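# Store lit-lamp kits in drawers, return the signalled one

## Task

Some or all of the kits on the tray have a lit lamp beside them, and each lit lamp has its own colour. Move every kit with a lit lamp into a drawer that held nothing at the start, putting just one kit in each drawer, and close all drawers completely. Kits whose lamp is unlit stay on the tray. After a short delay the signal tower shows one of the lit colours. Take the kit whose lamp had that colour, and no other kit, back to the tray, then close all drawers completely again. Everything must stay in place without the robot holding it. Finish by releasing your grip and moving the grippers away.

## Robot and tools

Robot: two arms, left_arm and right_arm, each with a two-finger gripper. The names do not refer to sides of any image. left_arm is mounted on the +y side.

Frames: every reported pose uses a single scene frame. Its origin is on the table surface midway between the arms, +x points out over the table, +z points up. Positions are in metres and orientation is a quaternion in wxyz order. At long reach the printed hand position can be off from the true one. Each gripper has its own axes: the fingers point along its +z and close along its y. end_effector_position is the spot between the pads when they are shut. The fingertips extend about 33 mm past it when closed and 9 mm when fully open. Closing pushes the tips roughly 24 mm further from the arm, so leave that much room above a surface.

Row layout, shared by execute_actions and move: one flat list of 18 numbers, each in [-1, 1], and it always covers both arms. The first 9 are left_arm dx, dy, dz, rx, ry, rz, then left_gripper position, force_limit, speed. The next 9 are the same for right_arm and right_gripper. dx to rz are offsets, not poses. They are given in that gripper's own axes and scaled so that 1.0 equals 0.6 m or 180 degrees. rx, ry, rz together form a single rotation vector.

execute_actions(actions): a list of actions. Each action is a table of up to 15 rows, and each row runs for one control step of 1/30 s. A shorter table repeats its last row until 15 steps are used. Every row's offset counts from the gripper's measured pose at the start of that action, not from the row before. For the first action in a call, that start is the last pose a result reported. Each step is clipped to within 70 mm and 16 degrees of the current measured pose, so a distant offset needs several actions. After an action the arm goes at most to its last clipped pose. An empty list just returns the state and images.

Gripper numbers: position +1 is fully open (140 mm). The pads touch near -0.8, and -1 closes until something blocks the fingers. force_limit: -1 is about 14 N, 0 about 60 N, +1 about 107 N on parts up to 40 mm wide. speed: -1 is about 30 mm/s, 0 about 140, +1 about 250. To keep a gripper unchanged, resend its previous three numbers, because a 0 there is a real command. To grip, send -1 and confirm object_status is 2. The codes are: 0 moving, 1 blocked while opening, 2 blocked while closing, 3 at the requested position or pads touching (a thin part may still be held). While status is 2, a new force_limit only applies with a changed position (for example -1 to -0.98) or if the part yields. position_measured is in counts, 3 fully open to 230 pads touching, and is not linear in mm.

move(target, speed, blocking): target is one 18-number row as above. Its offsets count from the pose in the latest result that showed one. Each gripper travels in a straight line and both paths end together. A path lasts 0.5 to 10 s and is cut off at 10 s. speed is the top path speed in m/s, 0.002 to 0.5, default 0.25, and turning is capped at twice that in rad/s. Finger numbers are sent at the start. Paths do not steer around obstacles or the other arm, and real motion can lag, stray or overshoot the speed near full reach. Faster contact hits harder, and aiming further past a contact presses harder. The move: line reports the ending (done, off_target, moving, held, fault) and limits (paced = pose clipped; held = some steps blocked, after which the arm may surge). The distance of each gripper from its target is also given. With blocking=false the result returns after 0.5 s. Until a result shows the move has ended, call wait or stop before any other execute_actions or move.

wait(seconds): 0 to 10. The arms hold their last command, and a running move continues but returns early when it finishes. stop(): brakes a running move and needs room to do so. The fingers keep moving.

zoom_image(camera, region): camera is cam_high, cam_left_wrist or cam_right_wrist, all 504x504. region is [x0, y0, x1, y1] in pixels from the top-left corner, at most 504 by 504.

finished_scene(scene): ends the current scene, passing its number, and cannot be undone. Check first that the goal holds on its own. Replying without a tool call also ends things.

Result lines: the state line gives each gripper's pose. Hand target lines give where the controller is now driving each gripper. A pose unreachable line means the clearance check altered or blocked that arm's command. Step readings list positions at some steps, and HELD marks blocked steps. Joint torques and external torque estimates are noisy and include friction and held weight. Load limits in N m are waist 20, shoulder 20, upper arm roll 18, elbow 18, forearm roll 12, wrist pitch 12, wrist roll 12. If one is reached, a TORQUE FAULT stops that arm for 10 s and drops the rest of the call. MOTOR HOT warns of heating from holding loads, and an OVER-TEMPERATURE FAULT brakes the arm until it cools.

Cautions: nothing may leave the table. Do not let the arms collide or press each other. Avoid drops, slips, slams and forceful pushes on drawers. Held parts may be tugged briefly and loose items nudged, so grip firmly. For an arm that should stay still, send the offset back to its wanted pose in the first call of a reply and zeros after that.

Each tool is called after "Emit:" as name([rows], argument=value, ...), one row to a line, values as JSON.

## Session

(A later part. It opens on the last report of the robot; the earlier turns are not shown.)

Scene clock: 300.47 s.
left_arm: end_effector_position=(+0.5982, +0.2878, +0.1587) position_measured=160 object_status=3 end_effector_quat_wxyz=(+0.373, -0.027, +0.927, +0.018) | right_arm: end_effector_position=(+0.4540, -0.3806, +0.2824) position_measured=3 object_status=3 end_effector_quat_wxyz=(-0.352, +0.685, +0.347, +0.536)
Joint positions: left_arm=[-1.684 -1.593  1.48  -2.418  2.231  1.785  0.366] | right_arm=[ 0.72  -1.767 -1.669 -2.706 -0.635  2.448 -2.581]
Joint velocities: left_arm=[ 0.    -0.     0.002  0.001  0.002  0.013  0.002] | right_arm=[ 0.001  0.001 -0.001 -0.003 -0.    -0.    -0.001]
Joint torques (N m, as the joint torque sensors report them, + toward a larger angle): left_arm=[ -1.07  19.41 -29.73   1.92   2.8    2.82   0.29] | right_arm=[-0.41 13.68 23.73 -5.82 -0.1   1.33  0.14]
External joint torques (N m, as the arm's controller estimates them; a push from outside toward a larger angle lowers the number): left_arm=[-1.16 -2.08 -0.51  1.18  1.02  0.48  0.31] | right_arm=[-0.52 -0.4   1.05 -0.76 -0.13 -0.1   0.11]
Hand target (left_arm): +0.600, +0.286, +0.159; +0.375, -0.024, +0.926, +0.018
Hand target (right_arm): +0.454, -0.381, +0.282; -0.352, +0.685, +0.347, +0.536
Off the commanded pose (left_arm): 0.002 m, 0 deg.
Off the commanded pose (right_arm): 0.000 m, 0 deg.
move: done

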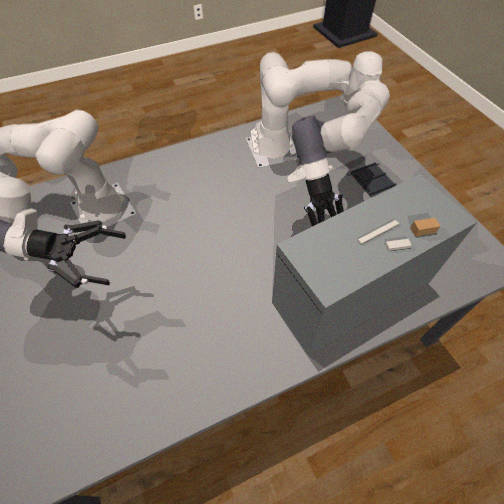

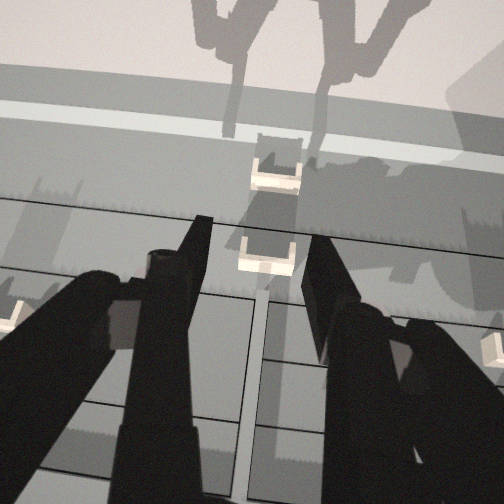

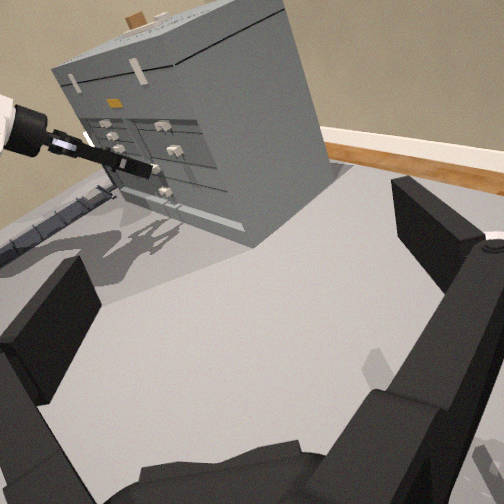

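Emit:
move(target=[-0.004,0.008,0.026,0,0,0,-0.25,0,0,0,0,0,0,0,0,1,0,0], speed=0.05)

Emit:
move(target=[0,0,0,0,0,0,-0.98,0.4,0,0,0,0,0,0,0,1,0,0])

Scene clock: 302.37 s.
left_arm: end_effector_position=(+0.6088, +0.2949, +0.1485) position_measured=160 object_status=3 end_effector_quat_wxyz=(+0.371, -0.030, +0.928, +0.019) | right_arm: end_effector_position=(+0.4540, -0.3806, +0.2824) position_measured=3 object_status=3 end_effector_quat_wxyz=(-0.352, +0.685, +0.347, +0.536)
Joint positions: left_arm=[-1.691 -1.594  1.504 -2.384  2.245  1.808  0.373] | right_arm=[ 0.72  -1.767 -1.669 -2.706 -0.635  2.448 -2.581]
Joint velocities: left_arm=[-0.001 -0.    -0.001  0.003  0.002  0.016  0.005] | right_arm=[-0.    -0.001 -0.001  0.     0.    -0.001 -0.001]
Joint torques (N m, as the joint torque sensors report them, + toward a larger angle): left_arm=[ -0.72  19.93 -30.28   1.66   2.6    2.93   0.28] | right_arm=[-0.44 13.99 23.59 -6.09 -0.1   1.35  0.1 ]
External joint torques (N m, as the arm's controller estimates them; a push from outside toward a larger angle lowers the number): left_arm=[-0.86 -2.26 -0.37  1.28  0.84  0.55  0.3 ] | right_arm=[-0.45 -0.08  0.89 -1.17 -0.13 -0.11  0.08]
Hand target (left_arm): +0.610, +0.293, +0.149; +0.373, -0.027, +0.927, +0.019
Hand target (right_arm): +0.454, -0.381, +0.282; -0.352, +0.685, +0.347, +0.536
Off the commanded pose (left_arm): 0.002 m, 0 deg.
Off the commanded pose (right_arm): 0.000 m, 0 deg.
move: done

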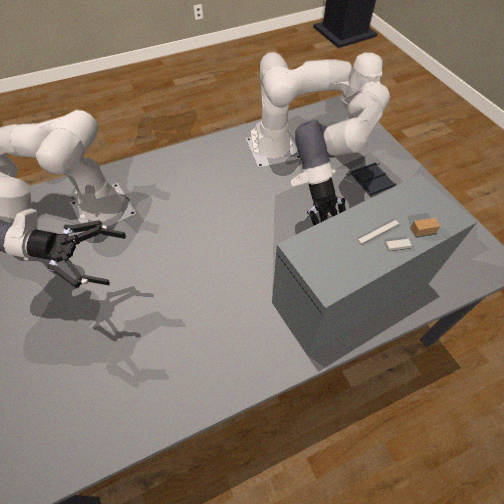

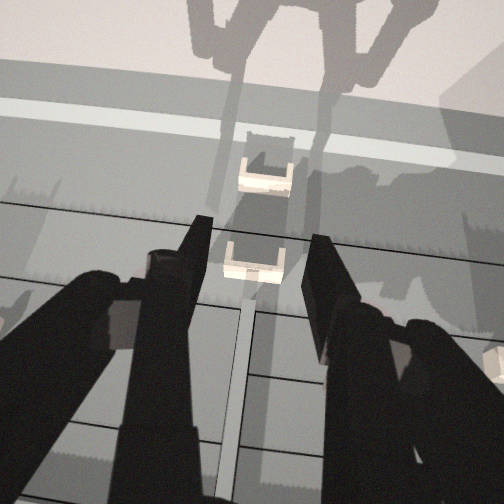

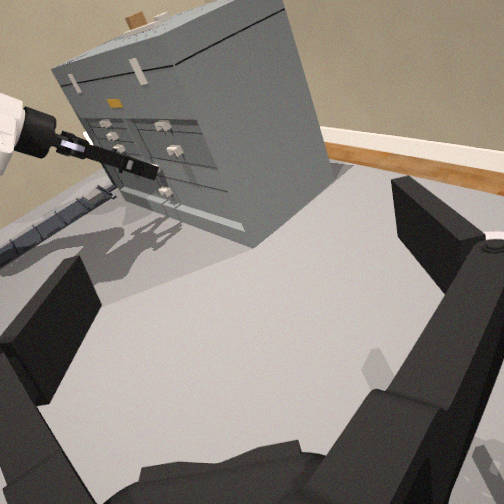

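Scene clock: 302.90 s.
left_arm: end_effector_position=(+0.6087, +0.2940, +0.1488) position_measured=196 object_status=2 end_effector_quat_wxyz=(+0.372, -0.030, +0.928, +0.018) | right_arm: end_effector_position=(+0.4540, -0.3806, +0.2824) position_measured=3 object_status=3 end_effector_quat_wxyz=(-0.352, +0.685, +0.347, +0.536)
Joint positions: left_arm=[-1.691 -1.595  1.504 -2.385  2.244  1.809  0.373] | right_arm=[ 0.72  -1.767 -1.669 -2.706 -0.635  2.448 -2.581]
Joint velocities: left_arm=[ 0.002  0.    -0.001  0.     0.001 -0.     0.   ] | right_arm=[-0.    -0.001  0.001 -0.    -0.    -0.    -0.001]
Joint torques (N m, as the joint torque sensors report them, + toward a larger angle): left_arm=[  0.27  19.63 -30.69   0.73   1.67   2.29  -0.03] | right_arm=[-0.33 13.78 23.55 -5.76 -0.08  1.33  0.12]
External joint torques (N m, as the arm's controller estimates them; a push from outside toward a larger angle lowers the number): left_arm=[ 0.14 -2.53 -0.89  0.37 -0.08 -0.09 -0.02] | right_arm=[-0.36 -0.3   0.8  -0.81 -0.11 -0.13  0.1 ]
Hand target (left_arm): +0.609, +0.295, +0.149; +0.371, -0.030, +0.928, +0.019
Hand target (right_arm): +0.454, -0.381, +0.282; -0.352, +0.685, +0.347, +0.536
Off the commanded pose (left_arm): 0.001 m, 0 deg.
Off the commanded pose (right_arm): 0.000 m, 0 deg.
move: done

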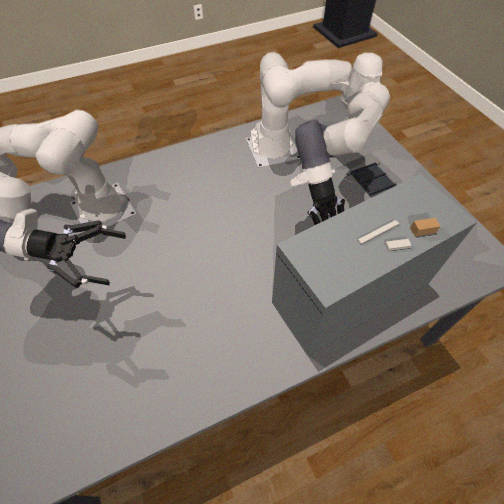

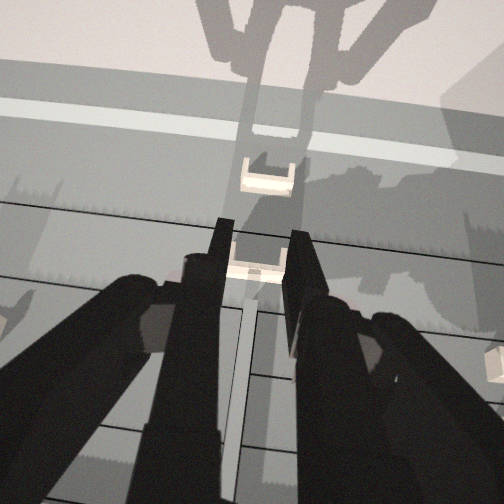

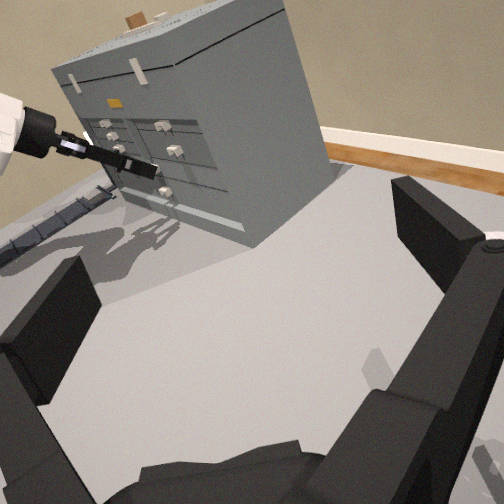

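Emit:
move(target=[0.165,-0.008,-0.152,0,0,0,-0.98,0.4,0,0,0,0,0,0,0,1,0,0], speed=0.07)

Emit:
move(target=[0,0,0,0,0,0,-0.2,0.4,0,0,0,0,0,0,0,1,0,0])

Emit:
move(target=[-0.03,0,-0.14,0,0,0,-0.2,0,0,0,0,0,0,0,0,1,0,0], speed=0.15)

Emit:
move(target=[-0.16,0,0.1,0,0.19,0,-0.2,0,0,0,0,0,0,0,0,1,0,0], speed=0.2)

Scene clock: 308.97 s.
left_arm: end_effector_position=(+0.4755, +0.2786, +0.1464) position_measured=196 object_status=2 end_effector_quat_wxyz=(+0.372, -0.024, +0.928, +0.015) | right_arm: end_effector_position=(+0.4540, -0.3806, +0.2824) position_measured=3 object_status=3 end_effector_quat_wxyz=(-0.352, +0.685, +0.347, +0.536)
Joint positions: left_arm=[-1.449 -1.593  1.471 -2.79   2.223  1.716  0.25 ] | right_arm=[ 0.72  -1.767 -1.669 -2.706 -0.635  2.448 -2.581]
Joint velocities: left_arm=[ 0.002  0.     0.    -0.002 -0.004 -0.001 -0.017] | right_arm=[-0.002 -0.    -0.    -0.    -0.001 -0.001  0.002]
Joint torques (N m, as the joint torque sensors report them, + toward a larger angle): left_arm=[  3.96  13.36 -26.88   0.49   1.03   1.12   0.05] | right_arm=[-0.33 13.97 23.65 -6.05 -0.08  1.33  0.12]
External joint torques (N m, as the arm's controller estimates them; a push from outside toward a larger angle lowers the number): left_arm=[ 4.02 -1.28 -3.73 -1.11 -0.91 -1.08  0.07] | right_arm=[-0.33 -0.09  0.95 -1.15 -0.11 -0.13  0.1 ]
Hand target (left_arm): +0.475, +0.283, +0.147; +0.372, -0.030, +0.928, +0.018
Hand target (right_arm): +0.454, -0.381, +0.282; -0.352, +0.685, +0.347, +0.536
Off the commanded pose (left_arm): 0.002 m, 1 deg.
Off the commanded pose (right_arm): 0.000 m, 0 deg.
move: done

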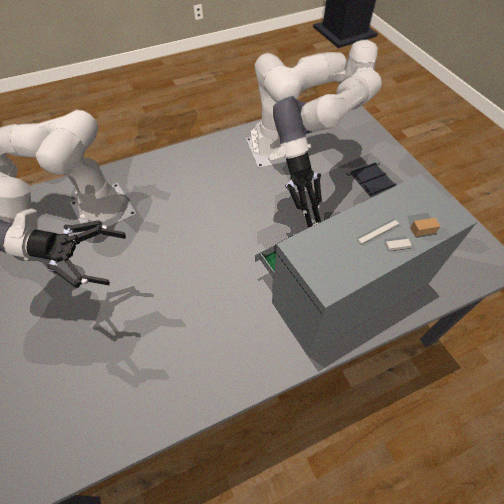

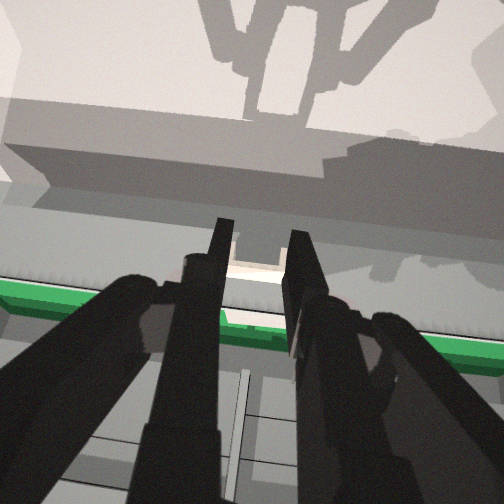

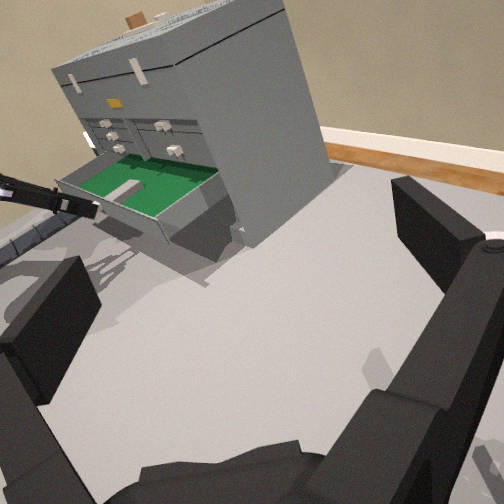

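Scene clock: 309.47 s.
left_arm: end_effector_position=(+0.4754, +0.2785, +0.1462) position_measured=154 object_status=3 end_effector_quat_wxyz=(+0.372, -0.024, +0.928, +0.015) | right_arm: end_effector_position=(+0.4540, -0.3806, +0.2824) position_measured=3 object_status=3 end_effector_quat_wxyz=(-0.352, +0.685, +0.347, +0.536)
Joint positions: left_arm=[-1.45  -1.593  1.472 -2.79   2.223  1.717  0.25 ] | right_arm=[ 0.72  -1.767 -1.669 -2.706 -0.635  2.448 -2.581]
Joint velocities: left_arm=[ 0.    -0.    -0.    -0.002  0.001  0.     0.001] | right_arm=[-0.     0.     0.    -0.001 -0.    -0.001 -0.   ]
Joint torques (N m, as the joint torque sensors report them, + toward a larger angle): left_arm=[  0.43  13.22 -23.57   1.14   1.83   2.27   0.1 ] | right_arm=[-0.34 13.75 23.77 -5.96 -0.11  1.32  0.13]
External joint torques (N m, as the arm's controller estimates them; a push from outside toward a larger angle lowers the number): left_arm=[ 0.43 -1.43 -0.37 -0.45 -0.11  0.08  0.12] | right_arm=[-0.36 -0.36  1.04 -1.   -0.14 -0.13  0.11]
Hand target (left_arm): +0.475, +0.279, +0.146; +0.372, -0.024, +0.928, +0.015
Hand target (right_arm): +0.454, -0.381, +0.282; -0.352, +0.685, +0.347, +0.536
Off the commanded pose (left_arm): 0.000 m, 0 deg.
Off the commanded pose (right_arm): 0.000 m, 0 deg.
move: done

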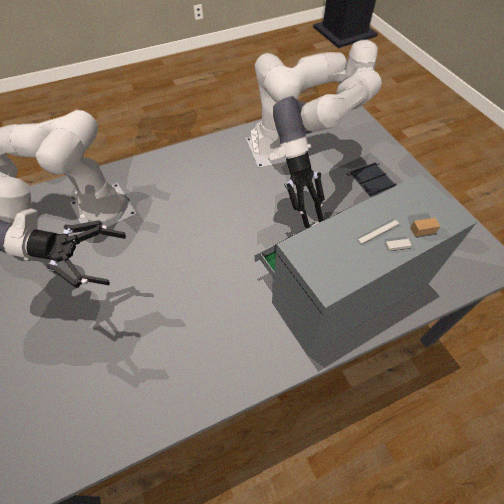

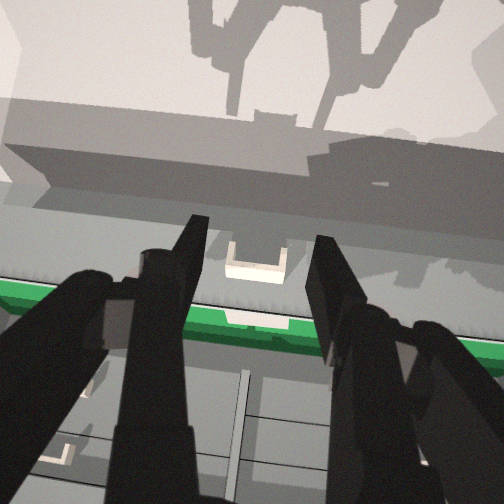

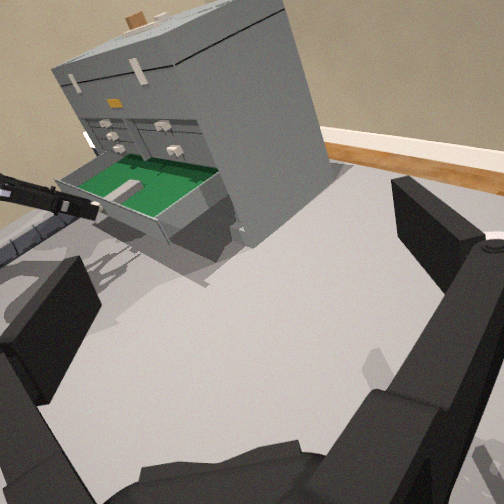

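Scene clock: 310.60 s.
left_arm: end_effector_position=(+0.4327, +0.2745, +0.2226) position_measured=154 object_status=3 end_effector_quat_wxyz=(+0.373, -0.027, +0.927, +0.009) | right_arm: end_effector_position=(+0.4540, -0.3806, +0.2824) position_measured=3 object_status=3 end_effector_quat_wxyz=(-0.352, +0.685, +0.347, +0.536)
Joint positions: left_arm=[-1.415 -1.616  1.177 -2.867  1.945  1.616  0.26 ] | right_arm=[ 0.72  -1.767 -1.669 -2.706 -0.635  2.448 -2.581]
Joint velocities: left_arm=[ 0.001  0.    -0.002  0.001 -0.009 -0.007  0.002] | right_arm=[ 0.    -0.001  0.001  0.    -0.001 -0.001  0.001]
Joint torques (N m, as the joint torque sensors report them, + toward a larger angle): left_arm=[  2.77  13.38 -22.36   5.43   0.8    1.83   0.25] | right_arm=[-0.27 14.02 23.81 -6.03 -0.11  1.34  0.1 ]
External joint torques (N m, as the arm's controller estimates them; a push from outside toward a larger angle lowers the number): left_arm=[ 2.74 -0.55 -1.94 -1.97 -1.32 -0.4   0.27] | right_arm=[-0.34 -0.03  1.1  -1.04 -0.14 -0.11  0.08]
Hand target (left_arm): +0.431, +0.276, +0.221; +0.371, -0.026, +0.928, +0.013
Hand target (right_arm): +0.454, -0.381, +0.282; -0.352, +0.685, +0.347, +0.536
Off the commanded pose (left_arm): 0.004 m, 1 deg.
Off the commanded pose (right_arm): 0.000 m, 0 deg.
move: off_target (left_arm)

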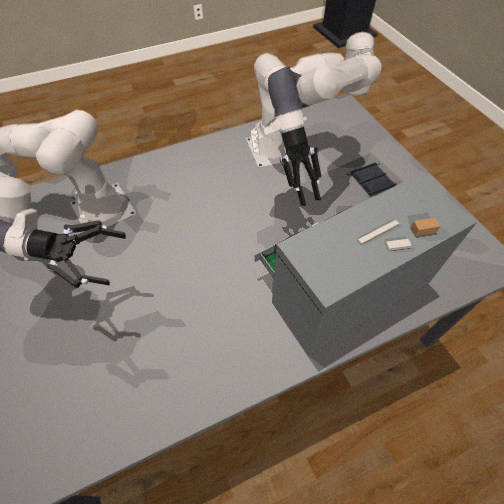

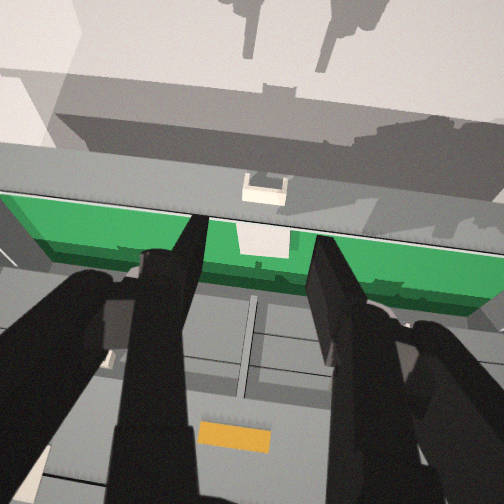

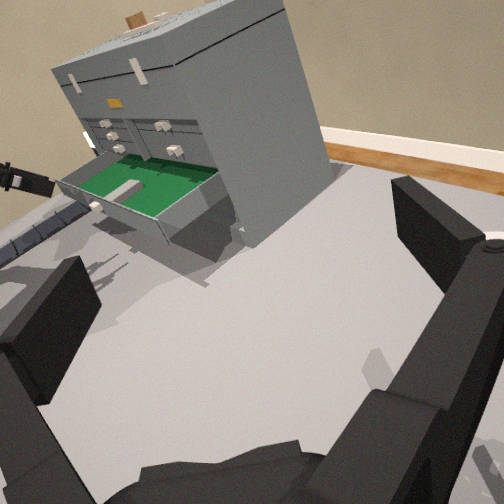

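Scene clock: 312.83 s.
left_arm: end_effector_position=(+0.5428, +0.2760, +0.2453) position_measured=154 object_status=3 end_effector_quat_wxyz=(+0.086, -0.033, +0.996, +0.002) | right_arm: end_effector_position=(+0.4540, -0.3806, +0.2824) position_measured=3 object_status=3 end_effector_quat_wxyz=(-0.352, +0.685, +0.347, +0.536)
Joint positions: left_arm=[-1.961 -1.397  1.189 -1.928  1.413  1.378  0.58 ] | right_arm=[ 0.72  -1.767 -1.669 -2.706 -0.635  2.448 -2.581]
Joint velocities: left_arm=[-0.002 -0.     0.    -0.    -0.001 -0.009  0.027] | right_arm=[-0.003 -0.    -0.001 -0.    -0.001 -0.001  0.   ]
Joint torques (N m, as the joint torque sensors report them, + toward a larger angle): left_arm=[ -1.31  27.33 -31.2    6.06   0.05   2.15   0.24] | right_arm=[-0.45 13.82 23.7  -5.78 -0.13  1.36  0.13]
External joint torques (N m, as the arm's controller estimates them; a push from outside toward a larger angle lowers the number): left_arm=[-1.24 -2.79 -1.35  1.16 -1.1  -0.52  0.24] | right_arm=[-0.33 -0.26  1.   -0.92 -0.16 -0.11  0.11]
Hand target (left_arm): +0.541, +0.276, +0.244; +0.083, -0.027, +0.996, +0.003
Hand target (right_arm): +0.454, -0.381, +0.282; -0.352, +0.685, +0.347, +0.536
Off the commanded pose (left_arm): 0.005 m, 1 deg.
Off the commanded pose (right_arm): 0.000 m, 0 deg.
move: off_target (left_arm)

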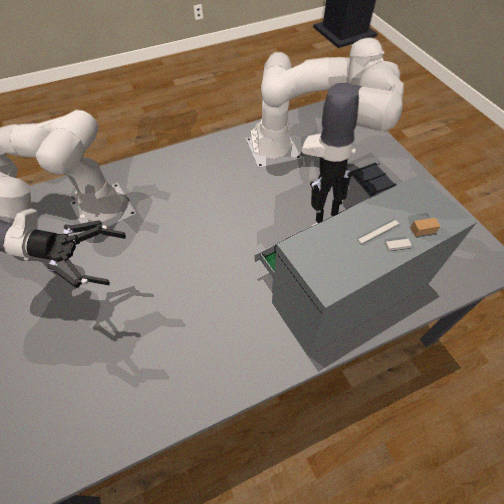

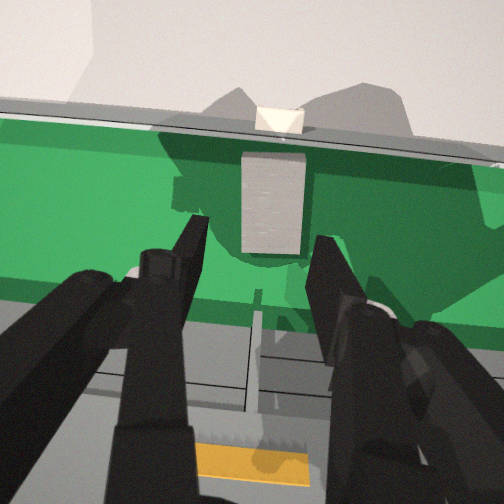

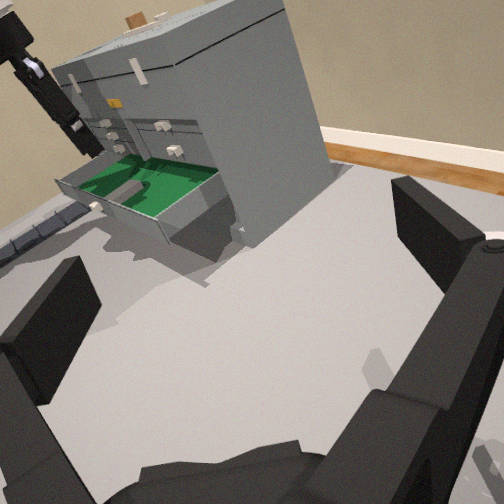

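Emit:
move(target=[0.012,0.014,0.11,0,-0.01,0,-0.2,0,0,0,0,0,0,0,0,1,0,0], speed=0.12)

Emit:
zoom_image(camera="cam_right_wrist", region=[40,110,180,215])

Scene clock: 315.93 s.
left_arm: end_effector_position=(+0.5455, +0.2846, +0.1786) position_measured=154 object_status=3 end_effector_quat_wxyz=(+0.100, -0.030, +0.995, +0.004) | right_arm: end_effector_position=(+0.4540, -0.3806, +0.2824) position_measured=3 object_status=3 end_effector_quat_wxyz=(-0.352, +0.685, +0.347, +0.536)
Joint positions: left_arm=[-1.899 -1.482  1.285 -2.043  1.531  1.462  0.568] | right_arm=[ 0.72  -1.767 -1.669 -2.706 -0.635  2.448 -2.581]
Joint velocities: left_arm=[-0.     0.    -0.001  0.001  0.006  0.01  -0.008] | right_arm=[ 0.001 -0.    -0.    -0.     0.     0.001 -0.001]
Joint torques (N m, as the joint torque sensors report them, + toward a larger angle): left_arm=[  1.74  26.38 -32.6    1.7    2.17   3.09  -0.19] | right_arm=[-0.68 13.87 23.63 -6.16 -0.07  1.34  0.13]
External joint torques (N m, as the arm's controller estimates them; a push from outside toward a larger angle lowers the number): left_arm=[ 1.76 -2.64 -1.75 -1.76  0.96  0.41 -0.19] | right_arm=[-0.73 -0.23  0.93 -1.18 -0.1  -0.11  0.11]
Hand target (left_arm): +0.547, +0.285, +0.178; +0.102, -0.033, +0.994, +0.003
Hand target (right_arm): +0.454, -0.381, +0.282; -0.352, +0.685, +0.347, +0.536
Off the commanded pose (left_arm): 0.001 m, 1 deg.
Off the commanded pose (right_arm): 0.000 m, 0 deg.
move: done

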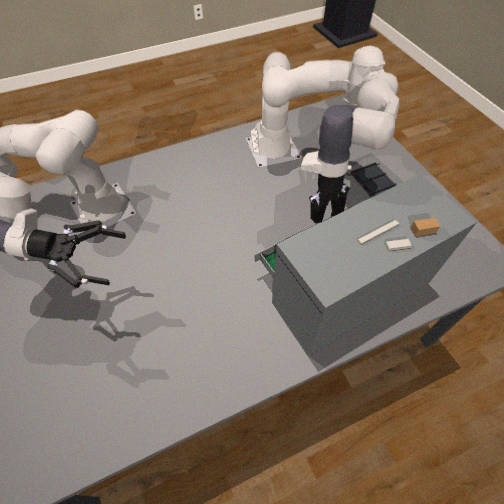

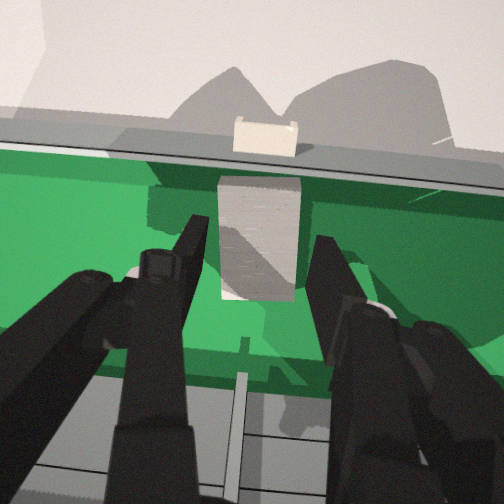

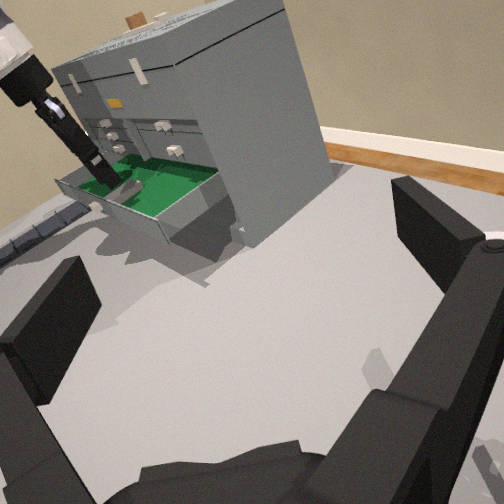

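Region (40, 110, 180, 215) of cam_right_wrist's 504x504 image, scaled by 3.600, with more detail than that image has; it fills the top 378 rows of this view, and the rest is white.

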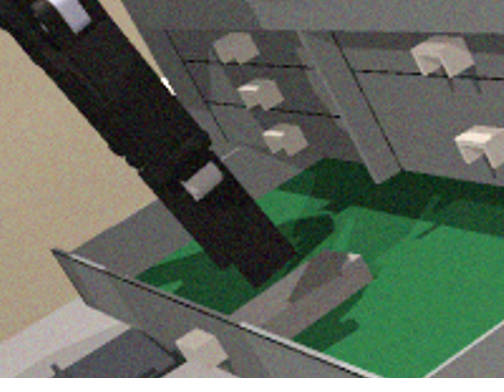

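Emit:
move(target=[0.006,-0.003,0.034,0,0,0,-0.2,0,0,0,0,0,0,0,0,1,0,0], speed=0.04)

Emit:
move(target=[0,0,-0.003,0,0,0,-1,0,-0.6,0,0,0,0,0,0,1,0,0])

Emit:
zoom_image(camera="cam_right_wrist", region=[40,110,180,215])

Scene clock: 318.70 s.
left_arm: end_effector_position=(+0.5449, +0.2823, +0.1584) position_measured=154 object_status=3 end_effector_quat_wxyz=(+0.097, -0.027, +0.995, +0.005) | right_arm: end_effector_position=(+0.4540, -0.3806, +0.2824) position_measured=3 object_status=3 end_effector_quat_wxyz=(-0.352, +0.685, +0.347, +0.536)
Joint positions: left_arm=[-1.897 -1.499  1.32  -2.059  1.557  1.483  0.565] | right_arm=[ 0.72  -1.767 -1.669 -2.706 -0.635  2.448 -2.581]
Joint velocities: left_arm=[ 0.001  0.    -0.002 -0.002  0.008  0.009 -0.002] | right_arm=[-0.     0.001 -0.001 -0.     0.     0.    -0.001]
Joint torques (N m, as the joint torque sensors report them, + toward a larger angle): left_arm=[  1.4   24.8  -31.72   1.3    2.07   3.06  -0.06] | right_arm=[-0.53 13.56 23.84 -5.82 -0.1   1.37  0.13]
External joint torques (N m, as the arm's controller estimates them; a push from outside toward a larger angle lowers the number): left_arm=[ 1.49 -4.09 -0.67 -1.6   0.88  0.4  -0.06] | right_arm=[-0.49 -0.54  1.15 -0.9  -0.13 -0.09  0.11]
Hand target (left_arm): +0.546, +0.283, +0.158; +0.100, -0.030, +0.995, +0.005
Hand target (right_arm): +0.454, -0.381, +0.282; -0.352, +0.685, +0.347, +0.536
Off the commanded pose (left_arm): 0.001 m, 0 deg.
Off the commanded pose (right_arm): 0.000 m, 0 deg.
move: done

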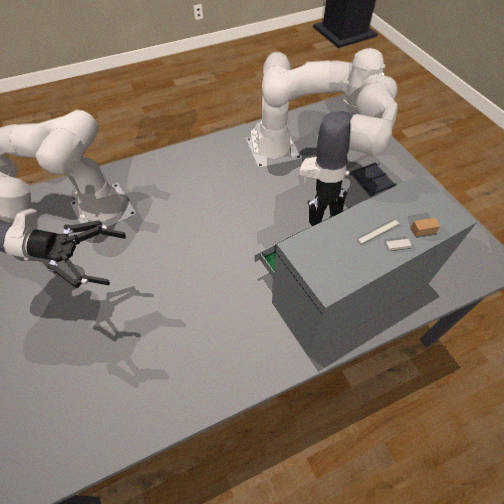

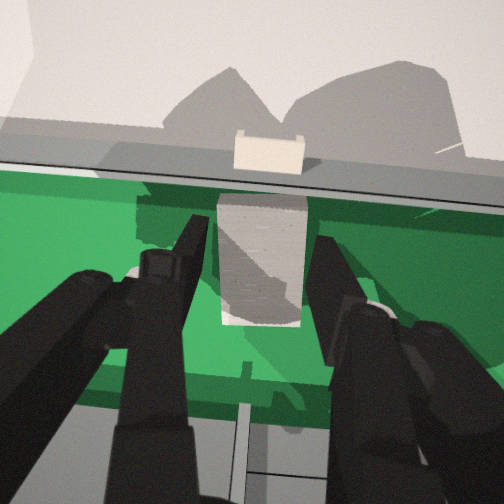

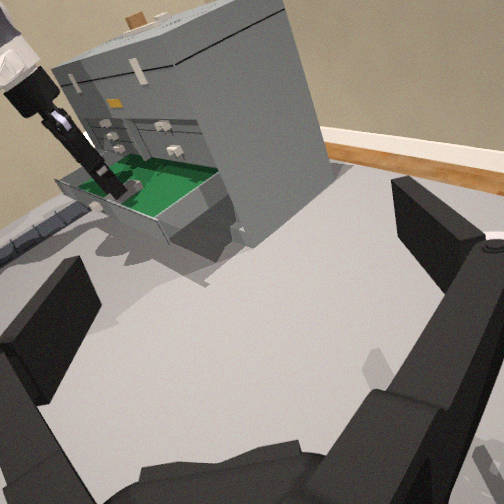

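Scene clock: 319.57 s.
left_arm: end_effector_position=(+0.5454, +0.2820, +0.1603) position_measured=233 object_status=3 end_effector_quat_wxyz=(+0.099, -0.027, +0.995, +0.005) | right_arm: end_effector_position=(+0.4540, -0.3806, +0.2824) position_measured=3 object_status=3 end_effector_quat_wxyz=(-0.352, +0.685, +0.347, +0.536)
Joint positions: left_arm=[-1.897 -1.499  1.316 -2.059  1.557  1.482  0.565] | right_arm=[ 0.72  -1.767 -1.669 -2.706 -0.635  2.448 -2.581]
Joint velocities: left_arm=[-0.    -0.    -0.     0.     0.001  0.001 -0.001] | right_arm=[ 0.001 -0.001  0.001 -0.    -0.001 -0.    -0.   ]
Joint torques (N m, as the joint torque sensors report them, + toward a larger angle): left_arm=[  0.86  27.63 -32.22   3.19   0.44   2.23   0.14] | right_arm=[-0.64 13.84 23.67 -5.87 -0.09  1.34  0.1 ]
External joint torques (N m, as the arm's controller estimates them; a push from outside toward a larger angle lowers the number): left_arm=[ 0.91 -1.2  -1.25  0.21 -0.76 -0.43  0.15] | right_arm=[-0.66 -0.24  0.95 -0.92 -0.12 -0.12  0.08]
Hand target (left_arm): +0.545, +0.282, +0.160; +0.097, -0.027, +0.995, +0.005
Hand target (right_arm): +0.454, -0.381, +0.282; -0.352, +0.685, +0.347, +0.536
Off the commanded pose (left_arm): 0.001 m, 0 deg.
Off the commanded pose (right_arm): 0.000 m, 0 deg.
move: done

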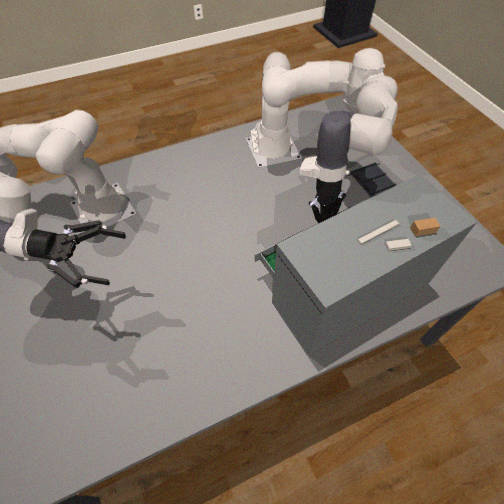

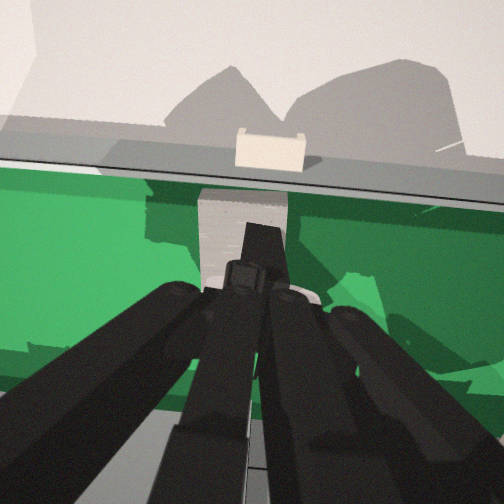

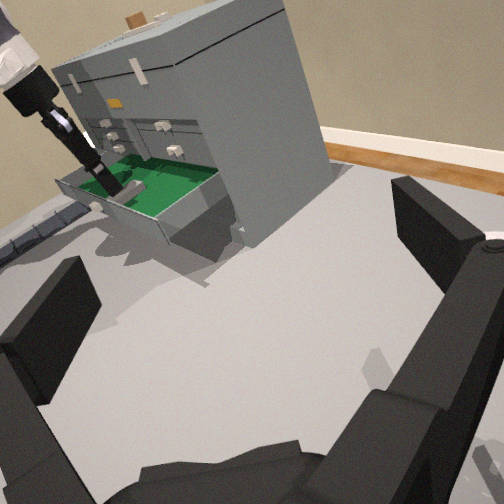

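Region (40, 110, 180, 215) of cam_right_wrist's 504x504 image, scaled by 3.600, with more detail than that image has; it fills the top 378 rows of this view, and the rest is white.

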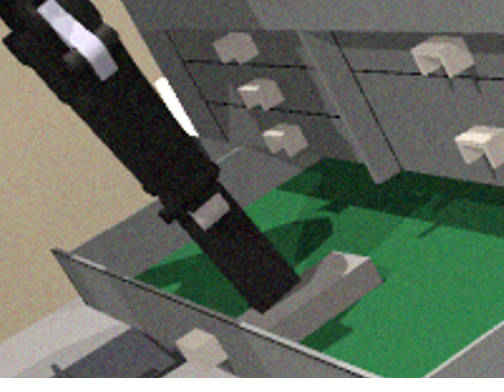

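Too high. Reopen, shift, go lower.

Emit:
move(target=[-0.006,0.013,-0.012,0,0,0,-0.2,0,0,0,0,0,0,0,0,1,0,0], speed=0.05)

Emit:
move(target=[0,0,0.029,0,0,0,-0.2,0,0,0,0,0,0,0,0,1,0,0], speed=0.03)

Emit:
zoom_image(camera="cam_right_wrist", region=[40,110,180,215])

Scene clock: 321.80 s.
left_arm: end_effector_position=(+0.5478, +0.2878, +0.1672) position_measured=154 object_status=3 end_effector_quat_wxyz=(+0.100, -0.029, +0.995, +0.004) | right_arm: end_effector_position=(+0.4540, -0.3806, +0.2824) position_measured=3 object_status=3 end_effector_quat_wxyz=(-0.352, +0.685, +0.347, +0.536)
Joint positions: left_arm=[-1.89  -1.498  1.303 -2.052  1.553  1.475  0.575] | right_arm=[ 0.72  -1.767 -1.669 -2.706 -0.635  2.448 -2.581]
Joint velocities: left_arm=[ 0.001 -0.    -0.002 -0.    -0.001 -0.007  0.012] | right_arm=[-0.     0.001  0.    -0.     0.    -0.    -0.   ]
Joint torques (N m, as the joint torque sensors report them, + toward a larger angle): left_arm=[  2.55  27.43 -33.6    3.99  -0.15   2.27   0.25] | right_arm=[-0.65 13.83 23.84 -5.98 -0.07  1.34  0.11]
External joint torques (N m, as the arm's controller estimates them; a push from outside toward a larger angle lowers the number): left_arm=[ 2.51 -1.57 -2.59  0.95 -1.36 -0.41  0.25] | right_arm=[-0.64 -0.28  1.13 -1.03 -0.1  -0.12  0.09]
Hand target (left_arm): +0.547, +0.290, +0.168; +0.098, -0.027, +0.995, +0.005
Hand target (right_arm): +0.454, -0.381, +0.282; -0.352, +0.685, +0.347, +0.536
Off the commanded pose (left_arm): 0.002 m, 0 deg.
Off the commanded pose (right_arm): 0.000 m, 0 deg.
move: done

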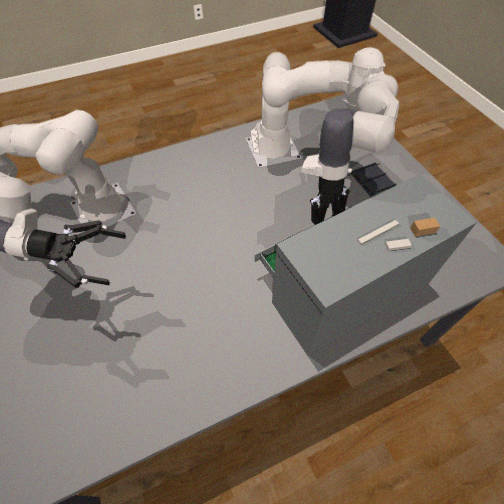

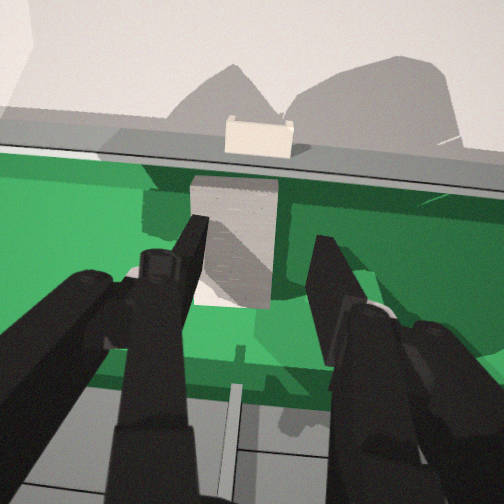

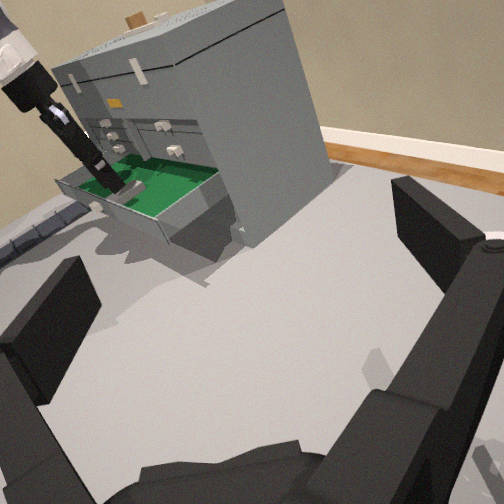

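Scene clock: 322.63 s.
left_arm: end_effector_position=(+0.5517, +0.2864, +0.1562) position_measured=154 object_status=3 end_effector_quat_wxyz=(+0.103, -0.029, +0.994, +0.002) | right_arm: end_effector_position=(+0.4540, -0.3806, +0.2824) position_measured=3 object_status=3 end_effector_quat_wxyz=(-0.352, +0.685, +0.347, +0.536)
Joint positions: left_arm=[-1.89  -1.507  1.326 -2.054  1.572  1.497  0.575] | right_arm=[ 0.72  -1.767 -1.669 -2.706 -0.635  2.448 -2.581]
Joint velocities: left_arm=[ 0.001  0.002  0.003 -0.002  0.006  0.01   0.   ] | right_arm=[-0.    -0.     0.001  0.     0.001 -0.001  0.001]
Joint torques (N m, as the joint torque sensors report them, + toward a larger angle): left_arm=[  1.72  24.56 -26.53   1.49   2.5    2.68   0.12] | right_arm=[-0.33 13.66 23.84 -6.08 -0.1   1.36  0.08]
External joint torques (N m, as the arm's controller estimates them; a push from outside toward a larger angle lowers the number): left_arm=[ 1.66 -4.55  4.65 -1.22  1.3   0.    0.13] | right_arm=[-0.29 -0.41  1.11 -1.18 -0.13 -0.11  0.06]
Hand target (left_arm): +0.551, +0.288, +0.150; +0.100, -0.029, +0.995, +0.004
Hand target (right_arm): +0.454, -0.381, +0.282; -0.352, +0.685, +0.347, +0.536
Off the commanded pose (left_arm): 0.006 m, 0 deg.
Off the commanded pose (right_arm): 0.000 m, 0 deg.
move: off_target (left_arm)

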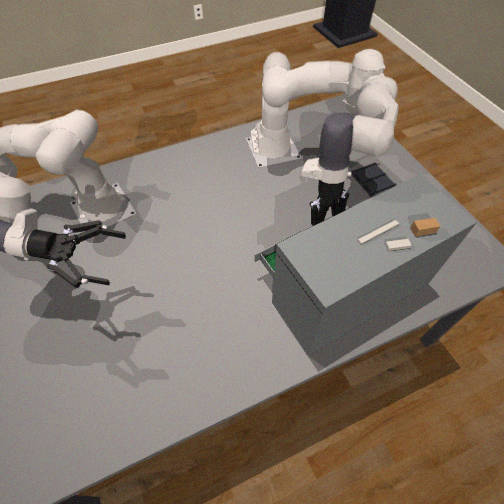

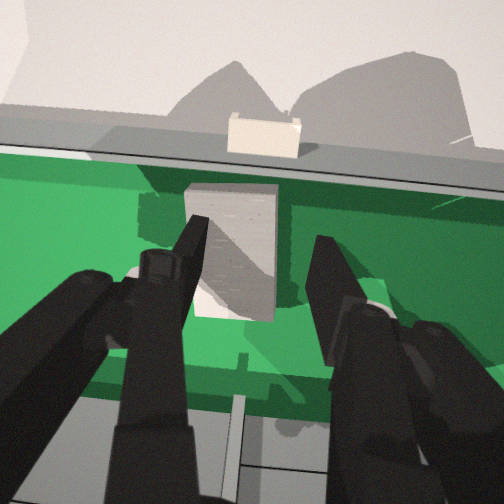

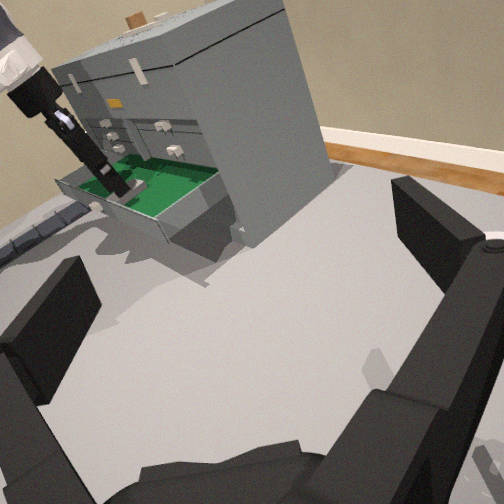

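Region (40, 110, 180, 215) of cam_right_wrist's 504x504 image, scaled by 3.600, with more detail than that image has; it fills the top 378 rows of this view, and the rest is white.

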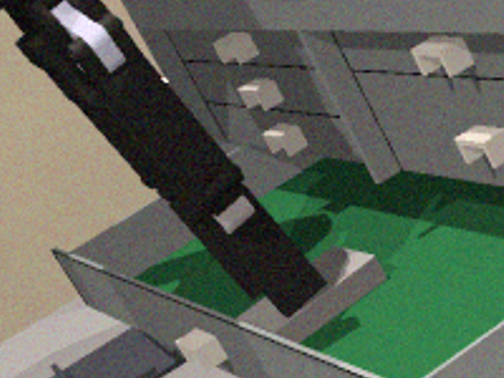

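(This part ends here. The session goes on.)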